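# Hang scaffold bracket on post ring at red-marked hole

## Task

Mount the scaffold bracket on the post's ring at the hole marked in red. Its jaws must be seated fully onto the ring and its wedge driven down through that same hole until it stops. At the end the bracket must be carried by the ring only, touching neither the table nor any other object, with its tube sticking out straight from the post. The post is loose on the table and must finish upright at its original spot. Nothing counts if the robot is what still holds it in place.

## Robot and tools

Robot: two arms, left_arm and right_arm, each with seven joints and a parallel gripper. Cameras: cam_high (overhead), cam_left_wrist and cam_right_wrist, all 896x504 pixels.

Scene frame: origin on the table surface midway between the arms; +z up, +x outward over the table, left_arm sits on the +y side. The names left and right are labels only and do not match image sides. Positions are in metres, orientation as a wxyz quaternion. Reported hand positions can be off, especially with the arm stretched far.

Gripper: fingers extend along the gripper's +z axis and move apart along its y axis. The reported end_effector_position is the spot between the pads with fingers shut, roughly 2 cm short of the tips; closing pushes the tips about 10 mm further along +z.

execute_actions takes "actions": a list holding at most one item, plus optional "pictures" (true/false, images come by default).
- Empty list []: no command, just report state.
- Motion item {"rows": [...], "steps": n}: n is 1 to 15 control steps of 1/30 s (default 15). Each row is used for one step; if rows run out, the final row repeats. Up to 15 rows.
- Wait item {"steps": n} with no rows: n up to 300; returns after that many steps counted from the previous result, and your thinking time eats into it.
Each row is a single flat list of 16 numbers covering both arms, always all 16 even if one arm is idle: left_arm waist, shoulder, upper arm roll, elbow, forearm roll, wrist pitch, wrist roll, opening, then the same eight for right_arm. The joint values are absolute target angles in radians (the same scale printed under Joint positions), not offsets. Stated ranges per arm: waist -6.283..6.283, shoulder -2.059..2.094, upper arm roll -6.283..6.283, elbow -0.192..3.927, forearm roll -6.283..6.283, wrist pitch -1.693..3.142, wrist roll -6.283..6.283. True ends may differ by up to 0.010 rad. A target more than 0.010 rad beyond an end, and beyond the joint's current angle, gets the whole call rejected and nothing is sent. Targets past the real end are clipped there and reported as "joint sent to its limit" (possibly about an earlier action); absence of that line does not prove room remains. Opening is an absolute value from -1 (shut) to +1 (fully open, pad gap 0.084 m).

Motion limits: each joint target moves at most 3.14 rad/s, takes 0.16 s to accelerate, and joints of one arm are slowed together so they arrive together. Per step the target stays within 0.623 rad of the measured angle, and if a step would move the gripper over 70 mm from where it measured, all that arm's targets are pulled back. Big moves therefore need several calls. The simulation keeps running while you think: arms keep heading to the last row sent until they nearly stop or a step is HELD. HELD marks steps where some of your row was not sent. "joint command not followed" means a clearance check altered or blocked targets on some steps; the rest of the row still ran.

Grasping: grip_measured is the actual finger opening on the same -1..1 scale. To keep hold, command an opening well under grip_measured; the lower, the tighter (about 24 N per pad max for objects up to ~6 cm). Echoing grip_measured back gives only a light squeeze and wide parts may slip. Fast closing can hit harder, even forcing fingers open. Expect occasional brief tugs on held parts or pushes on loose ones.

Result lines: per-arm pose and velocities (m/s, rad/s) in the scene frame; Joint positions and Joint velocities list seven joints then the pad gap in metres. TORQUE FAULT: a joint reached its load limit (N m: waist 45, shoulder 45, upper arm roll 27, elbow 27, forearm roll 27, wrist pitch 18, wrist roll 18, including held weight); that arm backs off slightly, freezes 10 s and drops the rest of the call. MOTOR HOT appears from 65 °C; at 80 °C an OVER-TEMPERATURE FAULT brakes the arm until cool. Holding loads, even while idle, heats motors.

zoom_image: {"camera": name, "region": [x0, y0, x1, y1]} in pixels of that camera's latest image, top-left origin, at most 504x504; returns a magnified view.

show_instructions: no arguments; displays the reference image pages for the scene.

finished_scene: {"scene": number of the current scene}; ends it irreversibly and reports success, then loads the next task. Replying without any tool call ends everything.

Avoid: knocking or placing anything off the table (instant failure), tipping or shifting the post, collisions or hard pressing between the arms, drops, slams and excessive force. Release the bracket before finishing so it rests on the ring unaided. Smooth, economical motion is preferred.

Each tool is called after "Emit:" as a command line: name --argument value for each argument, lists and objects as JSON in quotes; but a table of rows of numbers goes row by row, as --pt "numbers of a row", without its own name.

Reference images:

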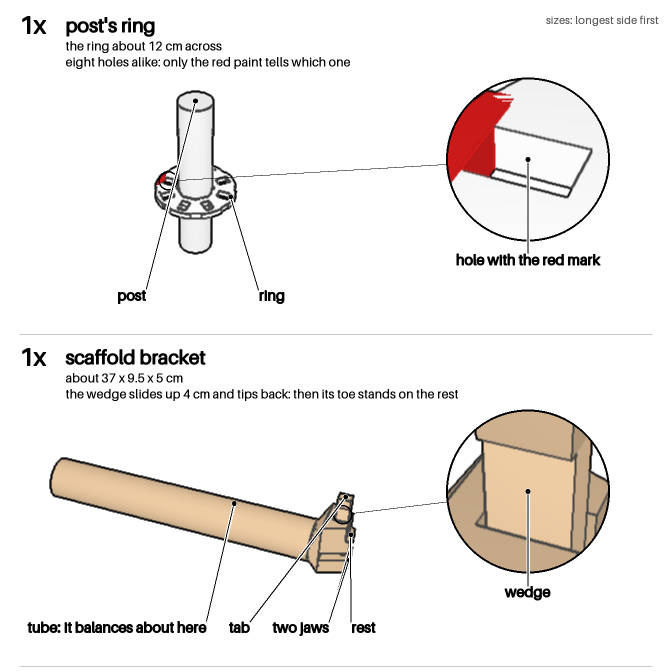

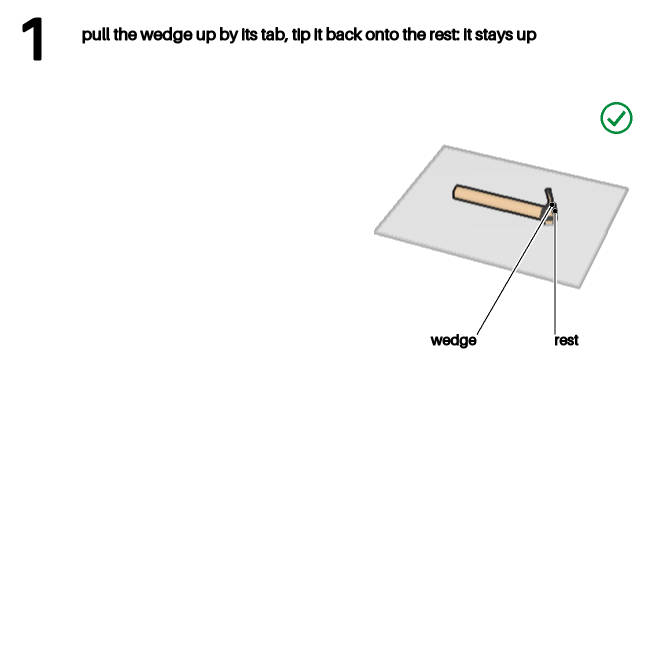

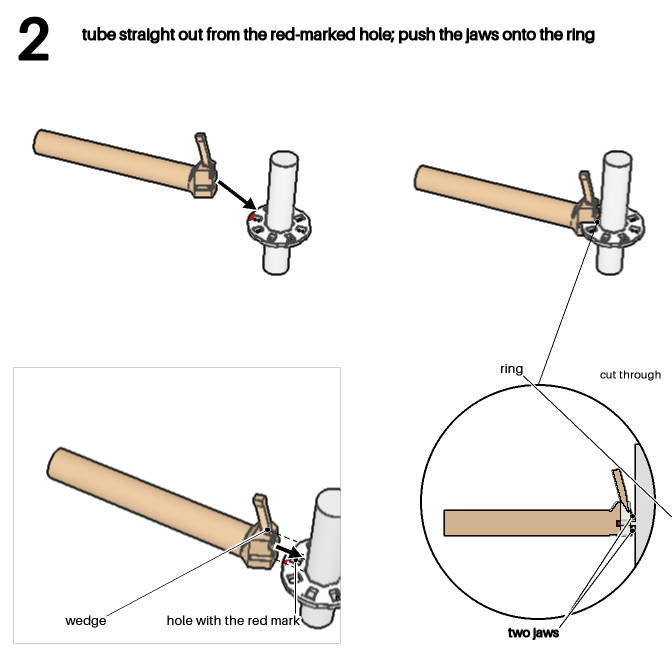

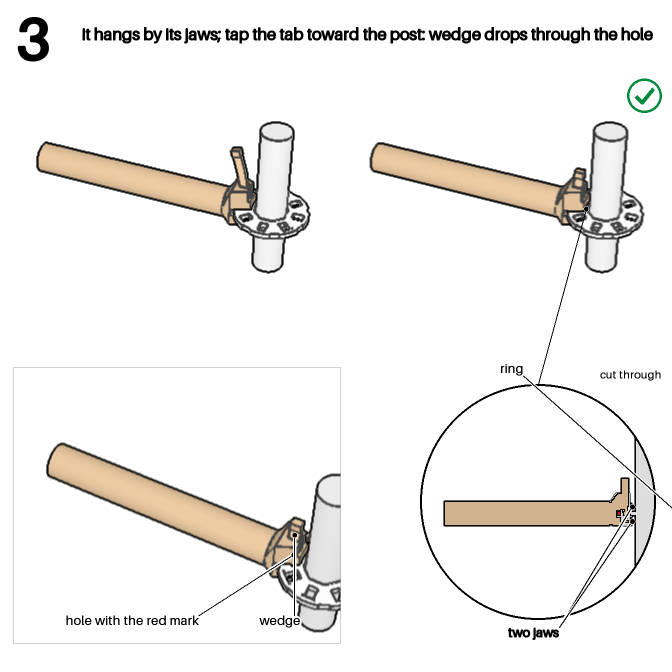

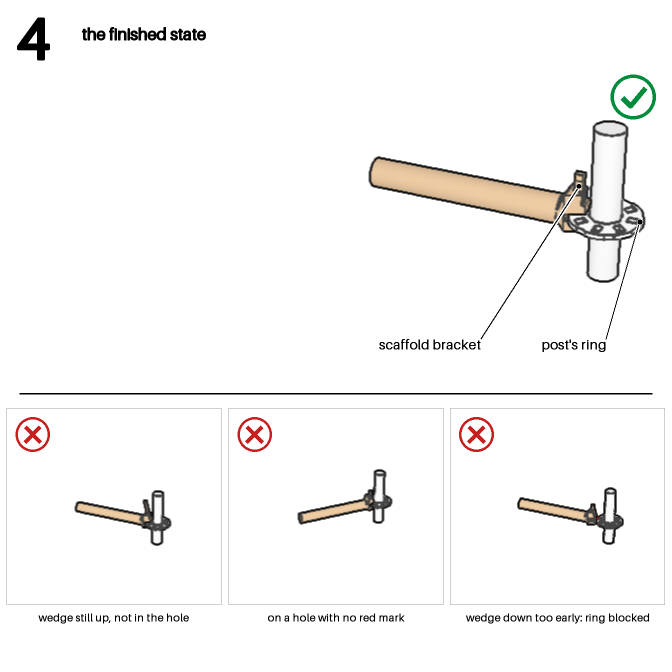

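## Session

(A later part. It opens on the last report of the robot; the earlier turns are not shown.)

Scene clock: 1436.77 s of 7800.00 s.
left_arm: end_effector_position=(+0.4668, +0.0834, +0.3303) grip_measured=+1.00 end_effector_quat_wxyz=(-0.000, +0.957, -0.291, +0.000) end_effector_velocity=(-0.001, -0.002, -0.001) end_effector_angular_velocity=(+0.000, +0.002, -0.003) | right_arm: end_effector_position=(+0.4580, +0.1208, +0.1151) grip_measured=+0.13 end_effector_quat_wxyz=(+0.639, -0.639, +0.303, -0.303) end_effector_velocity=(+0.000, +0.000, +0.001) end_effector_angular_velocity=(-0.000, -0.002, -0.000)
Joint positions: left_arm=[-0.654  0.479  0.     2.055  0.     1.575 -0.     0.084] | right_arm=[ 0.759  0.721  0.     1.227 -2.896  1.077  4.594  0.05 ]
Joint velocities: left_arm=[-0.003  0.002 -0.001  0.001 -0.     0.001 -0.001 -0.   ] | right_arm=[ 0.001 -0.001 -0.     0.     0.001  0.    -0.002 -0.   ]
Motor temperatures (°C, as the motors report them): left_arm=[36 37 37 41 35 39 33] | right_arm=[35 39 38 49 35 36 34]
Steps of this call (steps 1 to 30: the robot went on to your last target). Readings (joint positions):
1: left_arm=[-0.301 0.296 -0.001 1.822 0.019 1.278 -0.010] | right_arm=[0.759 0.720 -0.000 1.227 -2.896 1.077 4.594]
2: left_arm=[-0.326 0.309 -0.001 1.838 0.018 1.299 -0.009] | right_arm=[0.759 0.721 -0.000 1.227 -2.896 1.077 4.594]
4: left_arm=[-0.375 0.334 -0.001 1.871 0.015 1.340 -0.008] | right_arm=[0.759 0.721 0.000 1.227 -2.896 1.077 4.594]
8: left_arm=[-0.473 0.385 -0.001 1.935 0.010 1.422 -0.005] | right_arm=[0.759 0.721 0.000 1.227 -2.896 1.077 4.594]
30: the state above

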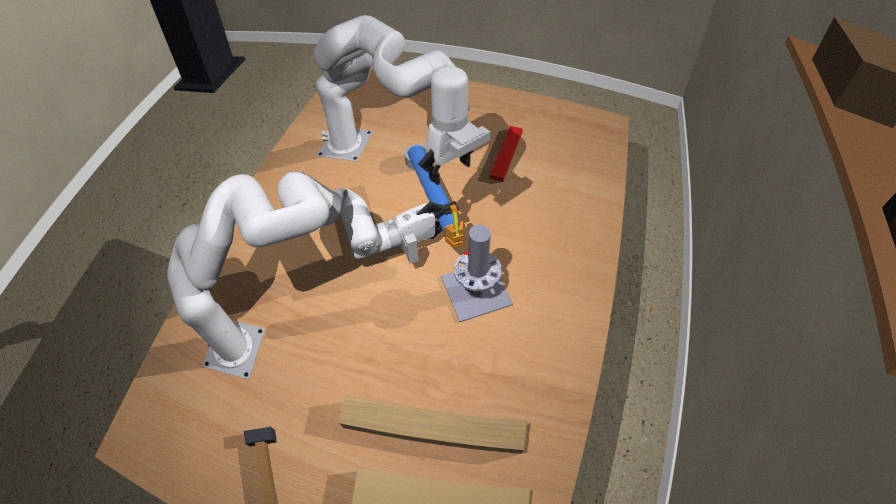

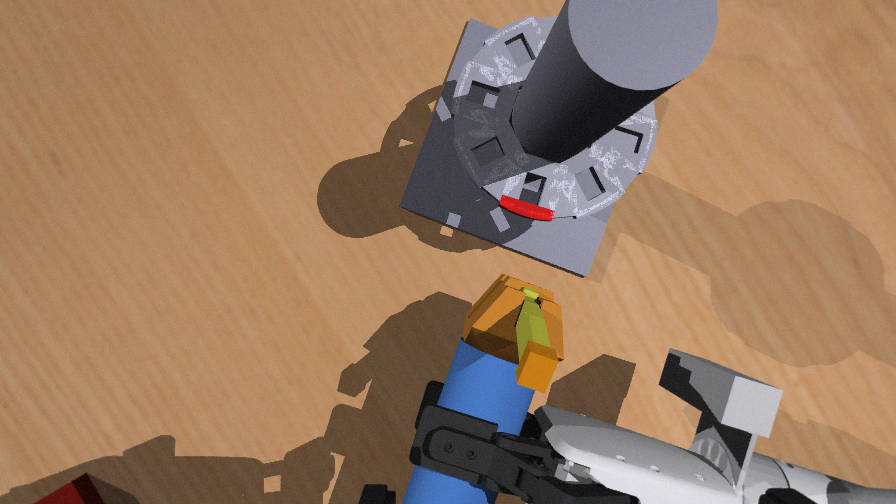

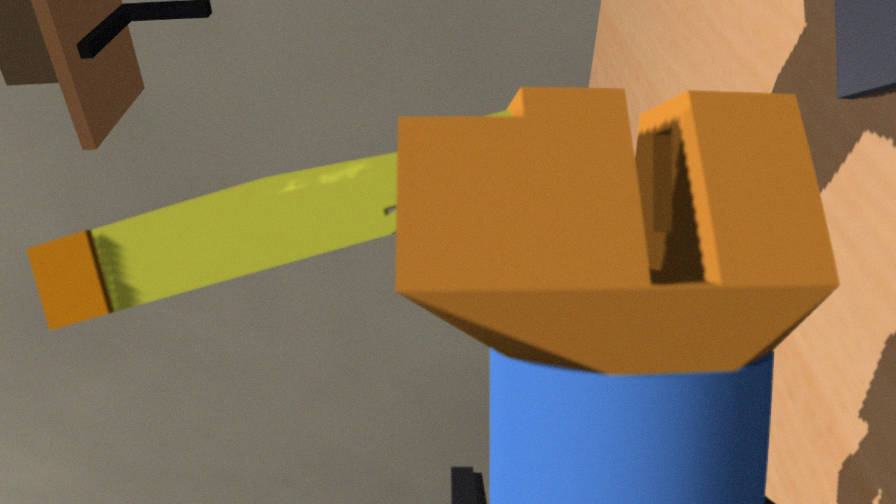

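Emit:
execute_actions --actions '[{"rows": [[-0.656,0.47,0,2.04,0,1.57,0.015,1, 0.757,0.7209,0,1.2276,-2.9005,1.0766,4.5963,-1],[-0.657,0.455,0,2.018,0,1.563,0.04,1, 0.753,0.7213,0,1.2284,-2.9085,1.0755,4.6001,-1],[-0.659,0.435,0,1.99,0,1.554,0.07,1, 0.747,0.7219,0,1.2297,-2.9206,1.0739,4.6058,-1],[-0.661,0.415,0,1.96,0,1.545,0.1,1, 0.74,0.7225,0,1.2312,-2.9347,1.072,4.6125,-1],[-0.663,0.395,0,1.93,0,1.535,0.13,1, 0.732,0.7233,0,1.2329,-2.9508,1.0698,4.6201,-1],[-0.665,0.375,0,1.9,0,1.526,0.16,1, 0.724,0.7241,0,1.2346,-2.9669,1.0676,4.6278,-1],[-0.667,0.355,0,1.87,0,1.517,0.19,1, 0.716,0.7248,0,1.2363,-2.983,1.0654,4.6354,-1],[-0.669,0.335,0,1.843,0,1.508,0.22,1, 0.709,0.7255,0,1.2378,-2.9971,1.0635,4.642,-1],[-0.671,0.315,0,1.814,0,1.499,0.25,1, 0.703,0.7261,0,1.2391,-3.0092,1.0618,4.6478,-1],[-0.6725,0.302,0,1.795,0,1.493,0.267,1, 0.698,0.7265,0,1.2402,-3.0193,1.0605,4.6525,-1],[-0.6731,0.2968,0,1.7872,0,1.4904,0.275,1, 0.6952,0.7268,0,1.2408,-3.0249,1.0597,4.6552,-1]], "steps": 15}]' --pictures false

Emit:
execute_actions --actions '[{"steps": 20}]'

Scene clock: 1478.03 s of 7800.00 s.
left_arm: end_effector_position=(+0.4293, +0.0957, +0.3314) grip_measured=+1.00 end_effector_quat_wxyz=(+0.000, +0.907, -0.420, +0.001) end_effector_velocity=(-0.025, +0.013, -0.009) end_effector_angular_velocity=(+0.006, +0.005, -0.193) | right_arm: end_effector_position=(+0.4789, +0.1079, +0.1152) grip_measured=+0.13 end_effector_quat_wxyz=(+0.645, -0.645, +0.289, -0.290) end_effector_velocity=(-0.001, +0.003, -0.002) end_effector_angular_velocity=(+0.005, +0.014, +0.053)
Joint positions: left_arm=[-0.672  0.306 -0.001  1.803 -0.     1.496  0.259  0.084] | right_arm=[ 0.697  0.726 -0.003  1.24  -3.017  1.061  4.652  0.05 ]
Joint velocities: left_arm=[-0.011 -0.111  0.005 -0.181  0.    -0.062  0.187 -0.   ] | right_arm=[-0.032  0.004  0.017  0.007 -0.082 -0.013  0.041  0.   ]
Motor temperatures (°C, as the motors report them): left_arm=[36 38 37 44 35 39 33] | right_arm=[35 41 38 49 35 36 34]
Steps of this call (steps 1 to 15: the robot went on to your last target; steps 16 to 90: nothing new was sent; then 37.77 s passed at rest; steps 91 to 105: all 15 steps of this action). Readings (joint positions):
91: left_arm=[-0.655 0.480 0.000 2.055 -0.000 1.575 0.000] | right_arm=[0.759 0.721 0.000 1.227 -2.896 1.077 4.594]
92: left_arm=[-0.655 0.478 0.000 2.051 0.000 1.574 0.004] | right_arm=[0.759 0.721 0.000 1.227 -2.897 1.077 4.595]
94: left_arm=[-0.656 0.465 0.000 2.031 0.000 1.567 0.026] | right_arm=[0.755 0.721 0.001 1.228 -2.906 1.076 4.599]
98: left_arm=[-0.662 0.404 0.000 1.943 0.000 1.539 0.116] | right_arm=[0.733 0.723 0.001 1.233 -2.950 1.070 4.620]
105: the state above

Scene clock: 1478.70 s of 7800.00 s.
left_arm: end_effector_position=(+0.4272, +0.0971, +0.3301) grip_measured=+1.00 end_effector_quat_wxyz=(-0.000, +0.904, -0.428, -0.000) end_effector_velocity=(-0.000, -0.000, -0.000) end_effector_angular_velocity=(-0.000, +0.001, -0.001) | right_arm: end_effector_position=(+0.4771, +0.1099, +0.1150) grip_measured=+0.13 end_effector_quat_wxyz=(+0.646, -0.646, +0.287, -0.287) end_effector_velocity=(+0.001, -0.001, -0.000) end_effector_angular_velocity=(-0.002, -0.001, -0.002)
Joint positions: left_arm=[-0.673  0.297  0.     1.787  0.     1.49   0.275  0.084] | right_arm=[ 0.695  0.727  0.     1.241 -3.025  1.06   4.655  0.05 ]
Joint velocities: left_arm=[ 0.001 -0.001 -0.001 -0.001 -0.    -0.     0.    -0.   ] | right_arm=[-0.     0.    -0.001 -0.     0.001 -0.    -0.002 -0.   ]
Motor temperatures (°C, as the motors report them): left_arm=[36 38 37 44 35 39 33] | right_arm=[35 41 38 49 35 36 34]
Steps of this call (steps 1 to 20: the robot went on to your last target). Readings (joint positions):
1: left_arm=[-0.673 0.303 -0.000 1.798 -0.000 1.494 0.264] | right_arm=[0.696 0.727 -0.002 1.240 -3.020 1.060 4.653]
2: left_arm=[-0.673 0.301 -0.000 1.795 -0.000 1.493 0.267] | right_arm=[0.696 0.727 -0.001 1.240 -3.021 1.060 4.654]
4: left_arm=[-0.673 0.300 0.000 1.791 0.000 1.492 0.271] | right_arm=[0.697 0.727 0.001 1.241 -3.023 1.060 4.654]
8: left_arm=[-0.673 0.298 0.000 1.788 0.000 1.491 0.274] | right_arm=[0.696 0.727 0.001 1.241 -3.025 1.060 4.655]
20: the state above

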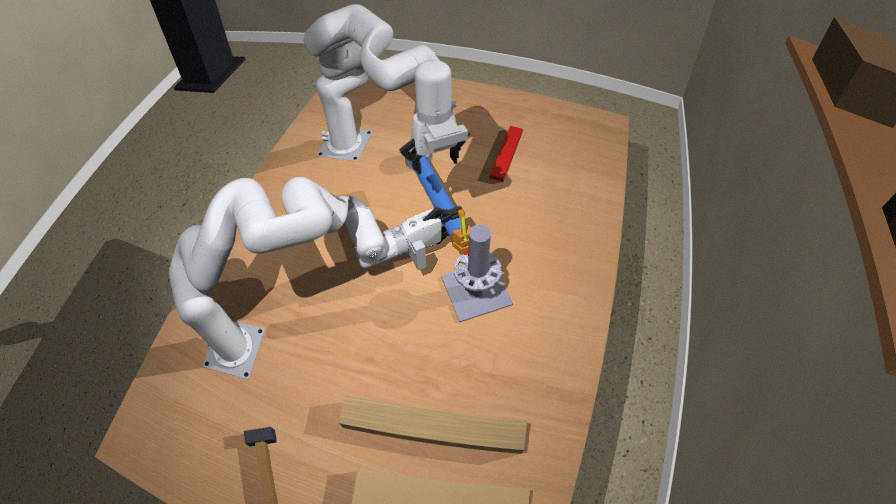

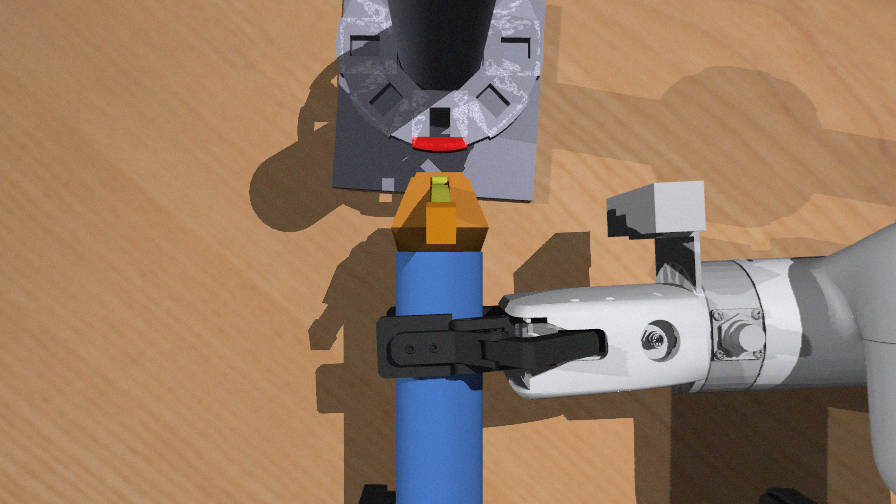

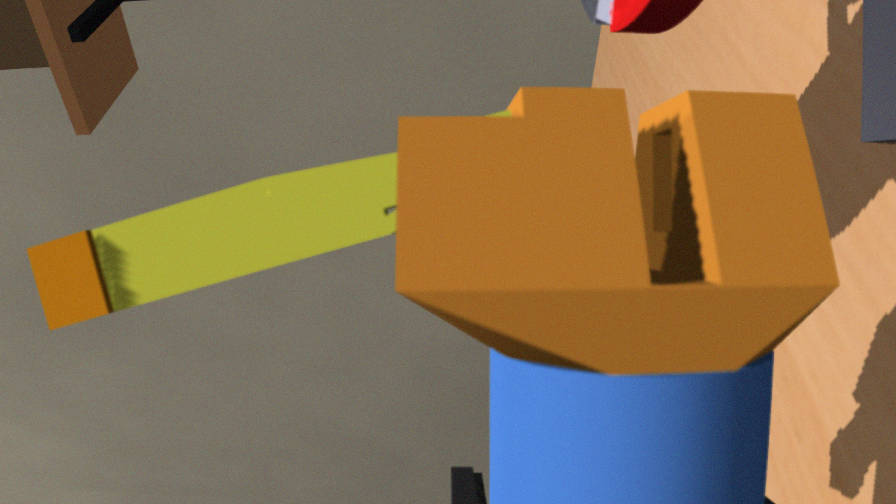

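Emit:
zoom_image --camera "cam_right_wrist" --region '[520, 0, 820, 170]'

Region (520, 0, 820, 170) of cam_right_wrist's 896x504 image, scaled by 1.680, with more detail than that image has; it fills the top 286 rows of this view, and the rest is white.

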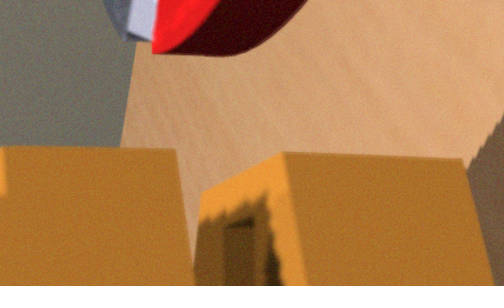

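Emit:
execute_actions --actions '[{"rows": [[-0.6731,0.2968,0,1.7872,0,1.4904,0.275,1, 0.6945,0.728,0,1.2409,-3.0258,1.0608,4.658,-1],[-0.6731,0.2968,0,1.7872,0,1.4904,0.275,1, 0.6932,0.7295,0,1.2409,-3.0272,1.062,4.662,-1],[-0.6731,0.2968,0,1.7872,0,1.4904,0.275,1, 0.6916,0.731,0,1.241,-3.029,1.0633,4.666,-1],[-0.6731,0.2968,0,1.7872,0,1.4904,0.275,1, 0.69,0.732,0,1.241,-3.0309,1.0645,4.67,-1],[-0.6731,0.2968,0,1.7872,0,1.4904,0.275,1, 0.6885,0.7329,0,1.2411,-3.0326,1.0653,4.673,-1],[-0.6731,0.2968,0,1.7872,0,1.4904,0.275,1, 0.68745,0.7333,0,1.2411,-3.0338,1.0657,4.6746,-1]], "steps": 15}]' --pictures false

Emit:
execute_actions --actions '[{"steps": 10}]'

Emit:
zoom_image --camera "cam_right_wrist" --region '[520, 0, 820, 170]'

Scene clock: 1527.40 s of 7800.00 s.
left_arm: end_effector_position=(+0.4272, +0.0971, +0.3301) grip_measured=+1.00 end_effector_quat_wxyz=(-0.000, +0.904, -0.428, +0.000) end_effector_velocity=(+0.000, +0.000, -0.000) end_effector_angular_velocity=(+0.000, +0.000, +0.001) | right_arm: end_effector_position=(+0.4800, +0.1068, +0.1124) grip_measured=+0.13 end_effector_quat_wxyz=(+0.649, -0.644, +0.291, -0.282) end_effector_velocity=(-0.005, +0.006, +0.002) end_effector_angular_velocity=(+0.007, +0.001, +0.011)
Joint positions: left_arm=[-0.673  0.297 -0.     1.787 -0.     1.49   0.275  0.084] | right_arm=[ 0.688  0.733  0.     1.241 -3.034  1.066  4.674  0.05 ]
Joint velocities: left_arm=[ 0.  0.  0. -0. -0. -0. -0. -0.] | right_arm=[ 0.004 -0.001  0.009  0.002 -0.002  0.001  0.001  0.   ]
Motor temperatures (°C, as the motors report them): left_arm=[36 38 37 44 35 39 33] | right_arm=[35 41 38 50 35 36 34]
Steps of this call (steps 1 to 15: the robot went on to your last target; steps 16 to 90: nothing new was sent; then 45.20 s passed at rest; steps 91 to 105: all 15 steps of this action). Readings (joint positions):
91: left_arm=[-0.673 0.297 0.000 1.787 0.000 1.490 0.275] | right_arm=[0.695 0.727 0.000 1.241 -3.025 1.060 4.655]
92: left_arm=[-0.673 0.297 0.000 1.787 -0.000 1.490 0.275] | right_arm=[0.695 0.727 0.000 1.241 -3.025 1.060 4.656]
94: left_arm=[-0.673 0.297 -0.000 1.787 -0.000 1.490 0.275] | right_arm=[0.694 0.729 0.000 1.241 -3.027 1.062 4.660]
98: left_arm=[-0.673 0.297 0.000 1.787 -0.000 1.490 0.275] | right_arm=[0.689 0.732 -0.000 1.241 -3.032 1.065 4.671]
105: the state above

Scene clock: 1527.73 s of 7800.00 s.
left_arm: end_effector_position=(+0.4272, +0.0971, +0.3301) grip_measured=+1.00 end_effector_quat_wxyz=(-0.000, +0.904, -0.428, -0.000) end_effector_velocity=(-0.000, -0.000, -0.000) end_effector_angular_velocity=(-0.000, +0.000, -0.000) | right_arm: end_effector_position=(+0.4802, +0.1065, +0.1121) grip_measured=+0.13 end_effector_quat_wxyz=(+0.648, -0.644, +0.292, -0.282) end_effector_velocity=(-0.000, +0.001, +0.000) end_effector_angular_velocity=(+0.002, +0.000, +0.001)
Joint positions: left_arm=[-0.673  0.297 -0.     1.787  0.     1.49   0.275  0.084] | right_arm=[ 0.687  0.733 -0.     1.241 -3.034  1.066  4.675  0.05 ]
Joint velocities: left_arm=[-0. -0. -0. -0. -0. -0. -0.  0.] | right_arm=[ 0.     0.     0.001  0.001 -0.     0.001  0.001  0.   ]
Motor temperatures (°C, as the motors report them): left_arm=[36 38 37 44 35 39 33] | right_arm=[35 41 38 50 35 36 34]
Steps of this call (steps 1 to 10: the robot went on to your last target). Readings (joint positions):
1: left_arm=[-0.673 0.297 -0.000 1.787 0.000 1.490 0.275] | right_arm=[0.688 0.733 0.000 1.241 -3.034 1.066 4.674]
2: left_arm=[-0.673 0.297 0.000 1.787 0.000 1.490 0.275] | right_arm=[0.688 0.733 0.000 1.241 -3.034 1.066 4.674]
4: left_arm=[-0.673 0.297 0.000 1.787 0.000 1.490 0.275] | right_arm=[0.688 0.733 0.000 1.241 -3.034 1.066 4.675]
8: left_arm=[-0.673 0.297 -0.000 1.787 0.000 1.490 0.275] | right_arm=[0.687 0.733 -0.000 1.241 -3.034 1.066 4.675]
10: the state above

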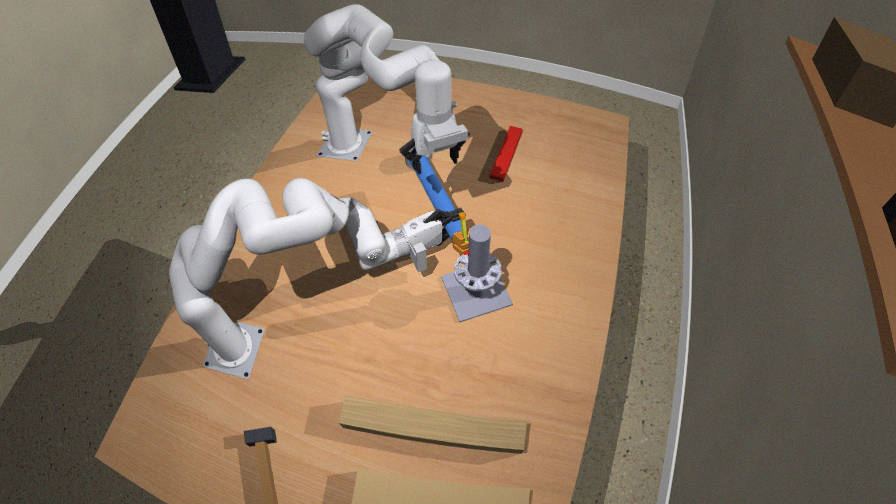

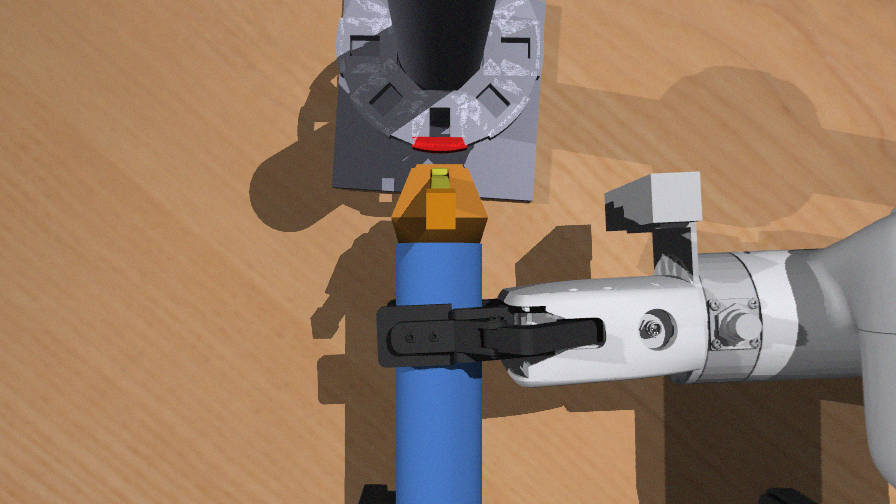

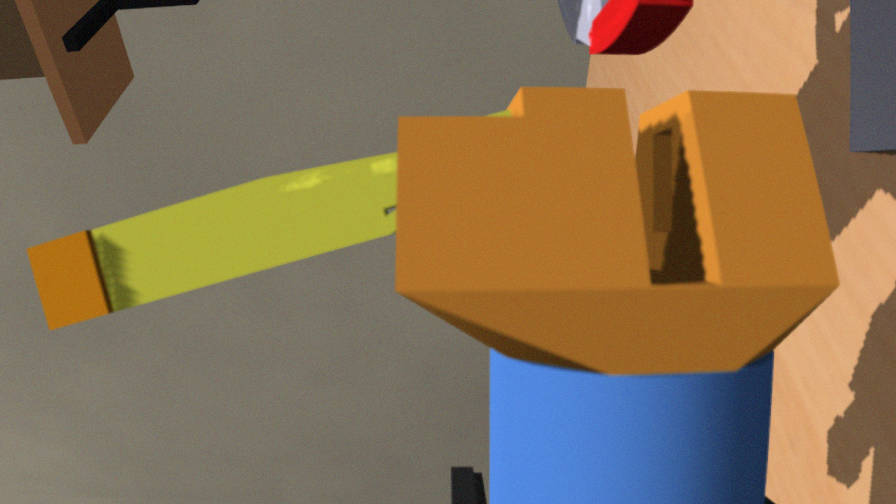

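Region (520, 0, 820, 170) of cam_right_wrist's 896x504 image, scaled by 1.680, with more detail than that image has; it fills the top 286 rows of this view, and the rest is white.

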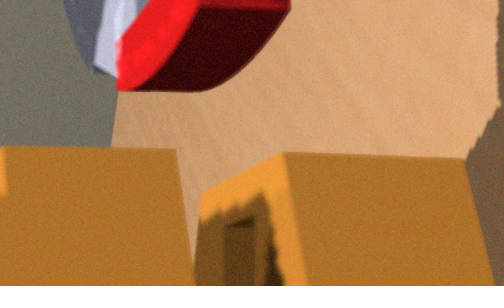

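Emit:
execute_actions --actions '[{"rows": [[-0.6731,0.2968,0,1.7872,0,1.4904,0.275,1, 0.6865,0.7335,0,1.2409,-3.035,1.066,4.6752,-1],[-0.6731,0.2968,0,1.7872,0,1.4904,0.275,1, 0.685,0.7336,0,1.2406,-3.0367,1.0664,4.676,-1],[-0.6731,0.2968,0,1.7872,0,1.4904,0.275,1, 0.683,0.7336,0,1.2402,-3.039,1.0668,4.6771,-1],[-0.6731,0.2968,0,1.7872,0,1.4904,0.275,1, 0.681,0.7336,0,1.2398,-3.0413,1.0672,4.6783,-1],[-0.6731,0.2968,0,1.7872,0,1.4904,0.275,1, 0.679,0.7336,0,1.2394,-3.0436,1.0675,4.6794,-1],[-0.6731,0.2968,0,1.7872,0,1.4904,0.275,1, 0.677,0.7336,0,1.239,-3.0458,1.0678,4.6805,-1],[-0.6731,0.2968,0,1.7872,0,1.4904,0.275,1, 0.6758,0.7336,0,1.2387,-3.0472,1.0679,4.6812,-1]], "steps": 15}]' --pictures false

Emit:
execute_actions --actions '[{"steps": 10}]'

Emit:
zoom_image --camera "cam_right_wrist" --region '[520, 0, 820, 170]'

Scene clock: 1551.83 s of 7800.00 s.
left_arm: end_effector_position=(+0.4272, +0.0971, +0.3301) grip_measured=+1.00 end_effector_quat_wxyz=(-0.000, +0.904, -0.428, +0.000) end_effector_velocity=(+0.000, +0.000, +0.000) end_effector_angular_velocity=(-0.001, -0.001, +0.001) | right_arm: end_effector_position=(+0.4840, +0.1021, +0.1115) grip_measured=+0.13 end_effector_quat_wxyz=(+0.648, -0.644, +0.292, -0.282) end_effector_velocity=(-0.009, +0.009, +0.001) end_effector_angular_velocity=(+0.006, +0.004, +0.019)
Joint positions: left_arm=[-0.673  0.297 -0.     1.787 -0.     1.49   0.275  0.084] | right_arm=[ 0.676  0.734 -0.     1.239 -3.047  1.068  4.681  0.05 ]
Joint velocities: left_arm=[ 0.     0.     0.     0.001 -0.    -0.     0.     0.   ] | right_arm=[ 0.005 -0.001  0.014  0.001 -0.005  0.     0.    -0.   ]
Motor temperatures (°C, as the motors report them): left_arm=[36 38 37 44 35 39 33] | right_arm=[35 42 38 50 35 36 34]
Steps of this call (steps 1 to 15: the robot went on to your last target; steps 16 to 90: nothing new was sent; then 20.60 s passed at rest; steps 91 to 105: all 15 steps of this action). Readings (joint positions):
91: left_arm=[-0.673 0.297 -0.000 1.787 -0.000 1.490 0.275] | right_arm=[0.687 0.733 0.000 1.241 -3.034 1.066 4.675]
92: left_arm=[-0.673 0.297 0.000 1.787 -0.000 1.490 0.275] | right_arm=[0.687 0.733 0.000 1.241 -3.034 1.066 4.675]
94: left_arm=[-0.673 0.297 -0.000 1.787 -0.000 1.490 0.275] | right_arm=[0.686 0.733 0.000 1.241 -3.036 1.066 4.676]
98: left_arm=[-0.673 0.297 0.000 1.787 -0.000 1.490 0.275] | right_arm=[0.679 0.734 0.000 1.239 -3.043 1.067 4.679]
105: the state above

Scene clock: 1552.17 s of 7800.00 s.
left_arm: end_effector_position=(+0.4272, +0.0971, +0.3301) grip_measured=+1.00 end_effector_quat_wxyz=(-0.000, +0.904, -0.428, -0.000) end_effector_velocity=(+0.000, +0.000, -0.000) end_effector_angular_velocity=(+0.001, +0.001, +0.001) | right_arm: end_effector_position=(+0.4842, +0.1019, +0.1114) grip_measured=+0.13 end_effector_quat_wxyz=(+0.648, -0.644, +0.292, -0.282) end_effector_velocity=(-0.000, +0.000, +0.000) end_effector_angular_velocity=(+0.003, +0.002, +0.000)
Joint positions: left_arm=[-0.673  0.297 -0.     1.787 -0.     1.49   0.275  0.084] | right_arm=[ 0.676  0.734 -0.     1.239 -3.047  1.068  4.681  0.05 ]
Joint velocities: left_arm=[ 0.001 -0.    -0.    -0.001  0.    -0.    -0.001 -0.   ] | right_arm=[ 0.    -0.     0.001  0.     0.001  0.     0.002 -0.   ]
Motor temperatures (°C, as the motors report them): left_arm=[36 38 37 44 35 39 33] | right_arm=[35 42 38 50 35 36 34]
Steps of this call (steps 1 to 10: the robot went on to your last target). Readings (joint positions):
1: left_arm=[-0.673 0.297 -0.000 1.787 0.000 1.490 0.275] | right_arm=[0.676 0.734 0.000 1.239 -3.047 1.068 4.681]
2: left_arm=[-0.673 0.297 -0.000 1.787 0.000 1.490 0.275] | right_arm=[0.676 0.734 0.001 1.239 -3.047 1.068 4.681]
4: left_arm=[-0.673 0.297 0.000 1.787 -0.000 1.490 0.275] | right_arm=[0.676 0.734 0.001 1.239 -3.047 1.068 4.681]
8: left_arm=[-0.673 0.297 -0.000 1.787 0.000 1.490 0.275] | right_arm=[0.676 0.734 -0.000 1.239 -3.047 1.068 4.681]
10: the state above

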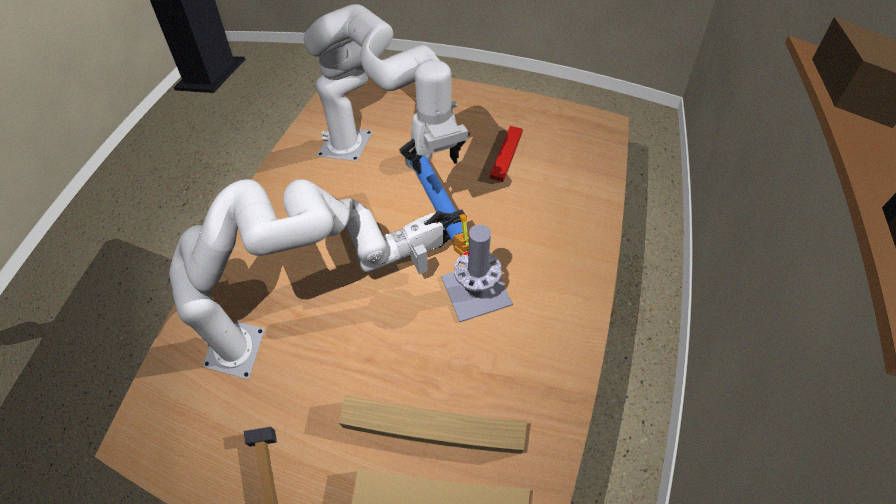

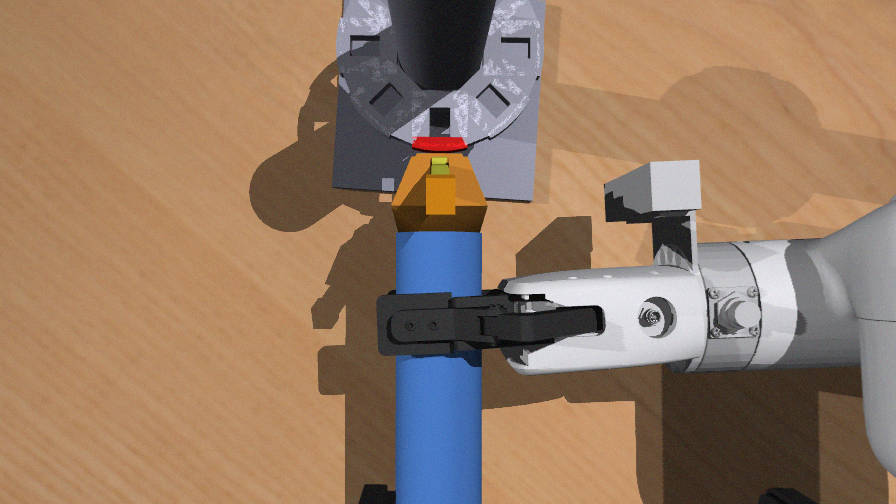

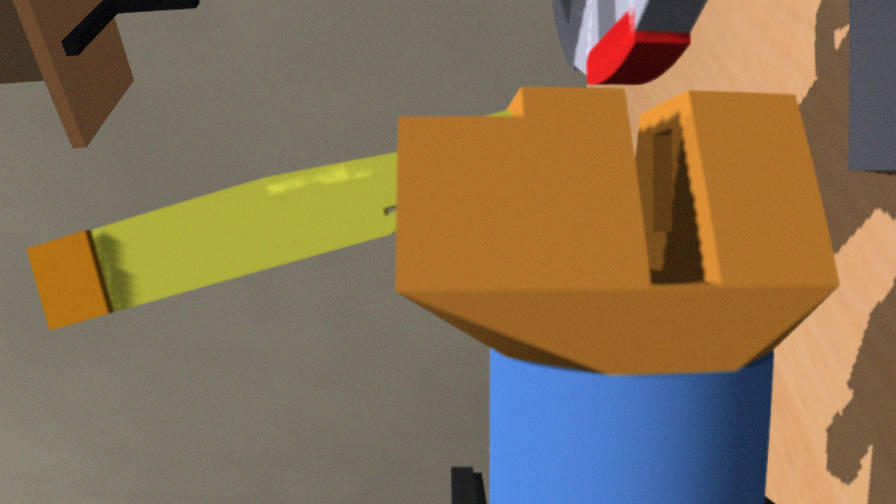

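Region (520, 0, 820, 170) of cam_right_wrist's 896x504 image, scaled by 1.680, with more detail than that image has; it fills the top 286 rows of this view, and the rest is white.

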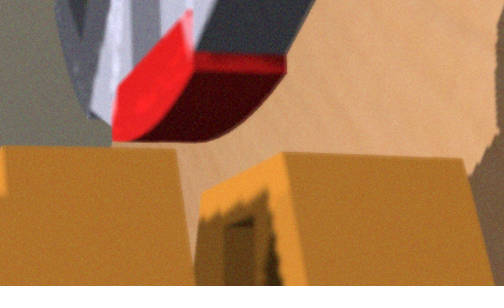

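Emit:
execute_actions --actions '[{"rows": [[-0.6731,0.2968,0,1.7872,0,1.4904,0.275,1, 0.6748,0.7335,0,1.2385,-3.0483,1.068,4.6817,-1],[-0.6731,0.2968,0,1.7872,0,1.4904,0.275,1, 0.6735,0.7333,0,1.2381,-3.0498,1.0681,4.6825,-1],[-0.6731,0.2968,0,1.7872,0,1.4904,0.275,1, 0.672,0.7331,0,1.2378,-3.0516,1.0682,4.6834,-1],[-0.6731,0.2968,0,1.7872,0,1.4904,0.275,1, 0.6705,0.7329,0,1.2374,-3.0533,1.0683,4.6842,-1],[-0.6731,0.2968,0,1.7872,0,1.4904,0.275,1, 0.669,0.7327,0,1.237,-3.055,1.0685,4.6851,-1],[-0.6731,0.2968,0,1.7872,0,1.4904,0.275,1, 0.6675,0.7325,0,1.2367,-3.0567,1.0686,4.6859,-1],[-0.6731,0.2968,0,1.7872,0,1.4904,0.275,1, 0.666,0.7323,0,1.2363,-3.0585,1.0687,4.6868,-1],[-0.6731,0.2968,0,1.7872,0,1.4904,0.275,1, 0.6645,0.7321,0,1.2359,-3.0602,1.0688,4.6876,-1],[-0.6731,0.2968,0,1.7872,0,1.4904,0.275,1, 0.663,0.7319,0,1.2356,-3.0619,1.069,4.6885,-1],[-0.6731,0.2968,0,1.7872,0,1.4904,0.275,1, 0.6615,0.7318,0,1.2352,-3.0636,1.0691,4.6893,-1],[-0.6731,0.2968,0,1.7872,0,1.4904,0.275,1, 0.6603,0.7316,0,1.2349,-3.065,1.0692,4.69,-1]], "steps": 15}]' --pictures false

Emit:
execute_actions --actions '[{"steps": 10}]'

Emit:
zoom_image --camera "cam_right_wrist" --region '[520, 0, 820, 170]'

Scene clock: 1572.53 s of 7800.00 s.
left_arm: end_effector_position=(+0.4272, +0.0971, +0.3301) grip_measured=+1.00 end_effector_quat_wxyz=(-0.000, +0.904, -0.428, +0.000) end_effector_velocity=(+0.000, +0.001, -0.001) end_effector_angular_velocity=(+0.001, +0.001, +0.001) | right_arm: end_effector_position=(+0.4893, +0.0958, +0.1115) grip_measured=+0.13 end_effector_quat_wxyz=(+0.648, -0.644, +0.292, -0.283) end_effector_velocity=(+0.002, -0.003, -0.001) end_effector_angular_velocity=(+0.001, +0.003, +0.003)
Joint positions: left_arm=[-0.673  0.297  0.     1.787  0.     1.49   0.275  0.084] | right_arm=[ 0.661  0.732 -0.001  1.235 -3.064  1.069  4.689  0.05 ]
Joint velocities: left_arm=[ 0.001 -0.     0.    -0.002  0.     0.     0.     0.   ] | right_arm=[-0.009 -0.001  0.002 -0.003 -0.012  0.001  0.007 -0.   ]
Motor temperatures (°C, as the motors report them): left_arm=[36 38 37 45 35 39 33] | right_arm=[35 42 38 50 35 36 34]
Steps of this call (steps 1 to 15: the robot went on to your last target; steps 16 to 90: nothing new was sent; then 16.87 s passed at rest; steps 91 to 105: all 15 steps of this action). Readings (joint positions):
91: left_arm=[-0.673 0.297 0.000 1.787 0.000 1.490 0.275] | right_arm=[0.676 0.734 0.000 1.239 -3.047 1.068 4.681]
92: left_arm=[-0.673 0.297 0.000 1.787 -0.000 1.490 0.275] | right_arm=[0.676 0.734 0.000 1.239 -3.048 1.068 4.681]
94: left_arm=[-0.673 0.297 -0.000 1.787 -0.000 1.490 0.275] | right_arm=[0.674 0.733 0.000 1.238 -3.049 1.068 4.682]
98: left_arm=[-0.673 0.297 -0.000 1.787 0.000 1.490 0.275] | right_arm=[0.669 0.733 0.000 1.237 -3.055 1.068 4.685]
105: the state above

Scene clock: 1572.87 s of 7800.00 s.
left_arm: end_effector_position=(+0.4272, +0.0971, +0.3301) grip_measured=+1.00 end_effector_quat_wxyz=(-0.000, +0.904, -0.428, -0.000) end_effector_velocity=(-0.000, -0.000, -0.000) end_effector_angular_velocity=(+0.000, +0.000, -0.000) | right_arm: end_effector_position=(+0.4890, +0.0961, +0.1115) grip_measured=+0.13 end_effector_quat_wxyz=(+0.649, -0.644, +0.291, -0.282) end_effector_velocity=(+0.002, -0.002, -0.000) end_effector_angular_velocity=(-0.002, -0.001, -0.004)
Joint positions: left_arm=[-0.673  0.297  0.     1.787 -0.     1.49   0.275  0.084] | right_arm=[ 0.66   0.732  0.     1.235 -3.065  1.069  4.69   0.05 ]
Joint velocities: left_arm=[-0. -0. -0. -0.  0.  0. -0.  0.] | right_arm=[-0.001  0.    -0.004 -0.    -0.     0.     0.     0.   ]
Motor temperatures (°C, as the motors report them): left_arm=[36 38 37 45 35 39 33] | right_arm=[35 42 38 50 35 36 34]
Steps of this call (steps 1 to 10: the robot went on to your last target). Readings (joint positions):
1: left_arm=[-0.673 0.297 -0.000 1.787 -0.000 1.490 0.275] | right_arm=[0.661 0.732 -0.000 1.235 -3.064 1.069 4.690]
2: left_arm=[-0.673 0.297 -0.000 1.787 -0.000 1.490 0.275] | right_arm=[0.660 0.732 -0.000 1.235 -3.064 1.069 4.690]
4: left_arm=[-0.673 0.297 -0.000 1.787 0.000 1.490 0.275] | right_arm=[0.661 0.732 0.000 1.235 -3.065 1.069 4.690]
8: left_arm=[-0.673 0.297 -0.000 1.787 0.000 1.490 0.275] | right_arm=[0.661 0.732 0.000 1.235 -3.065 1.069 4.690]
10: the state above

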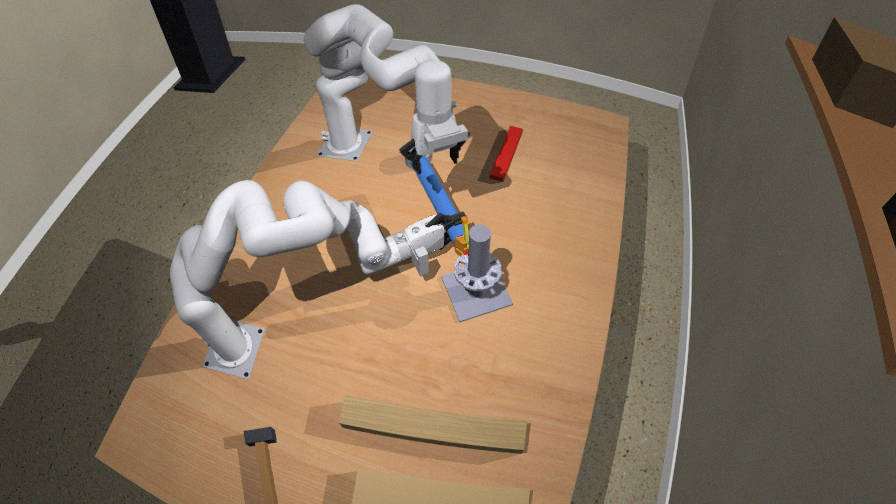

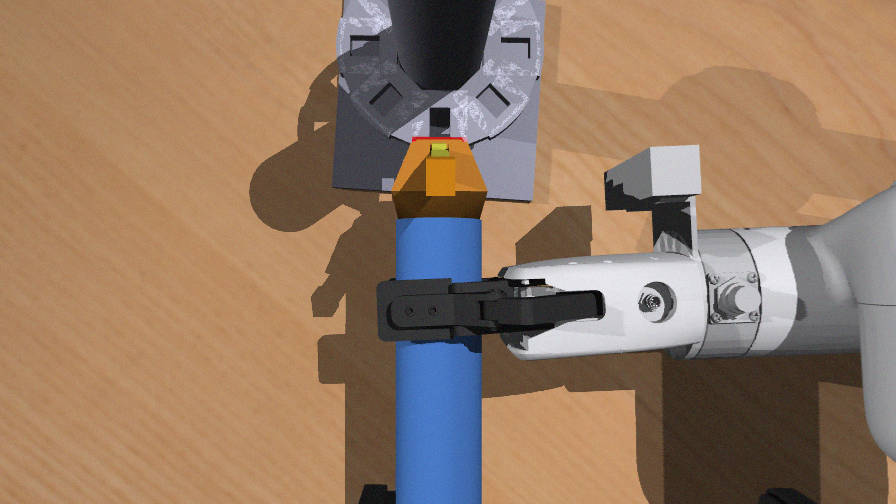

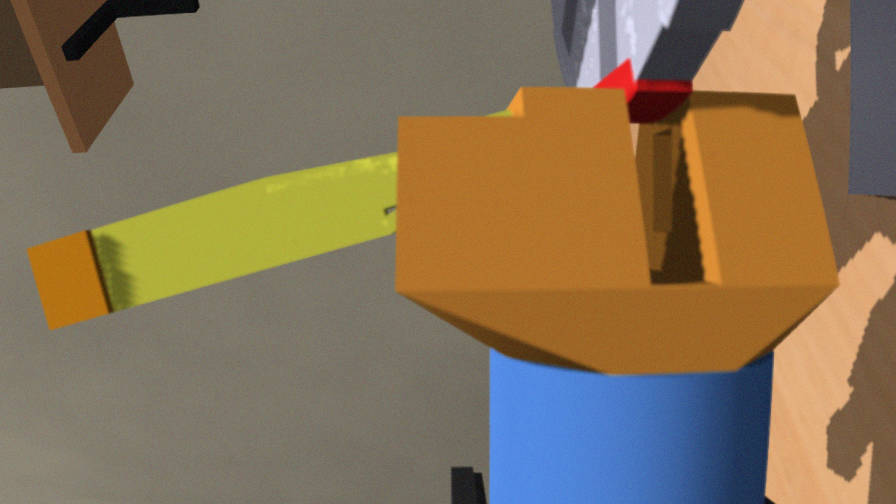

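Region (520, 0, 820, 170) of cam_right_wrist's 896x504 image, scaled by 1.680, with more detail than that image has; it fills the top 286 rows of this view, and the rest is white.

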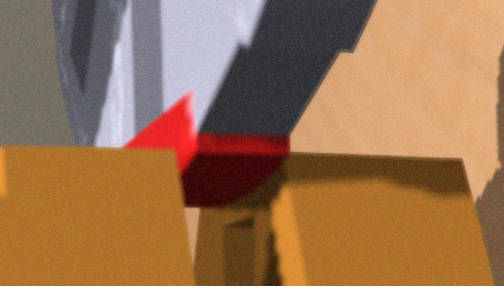

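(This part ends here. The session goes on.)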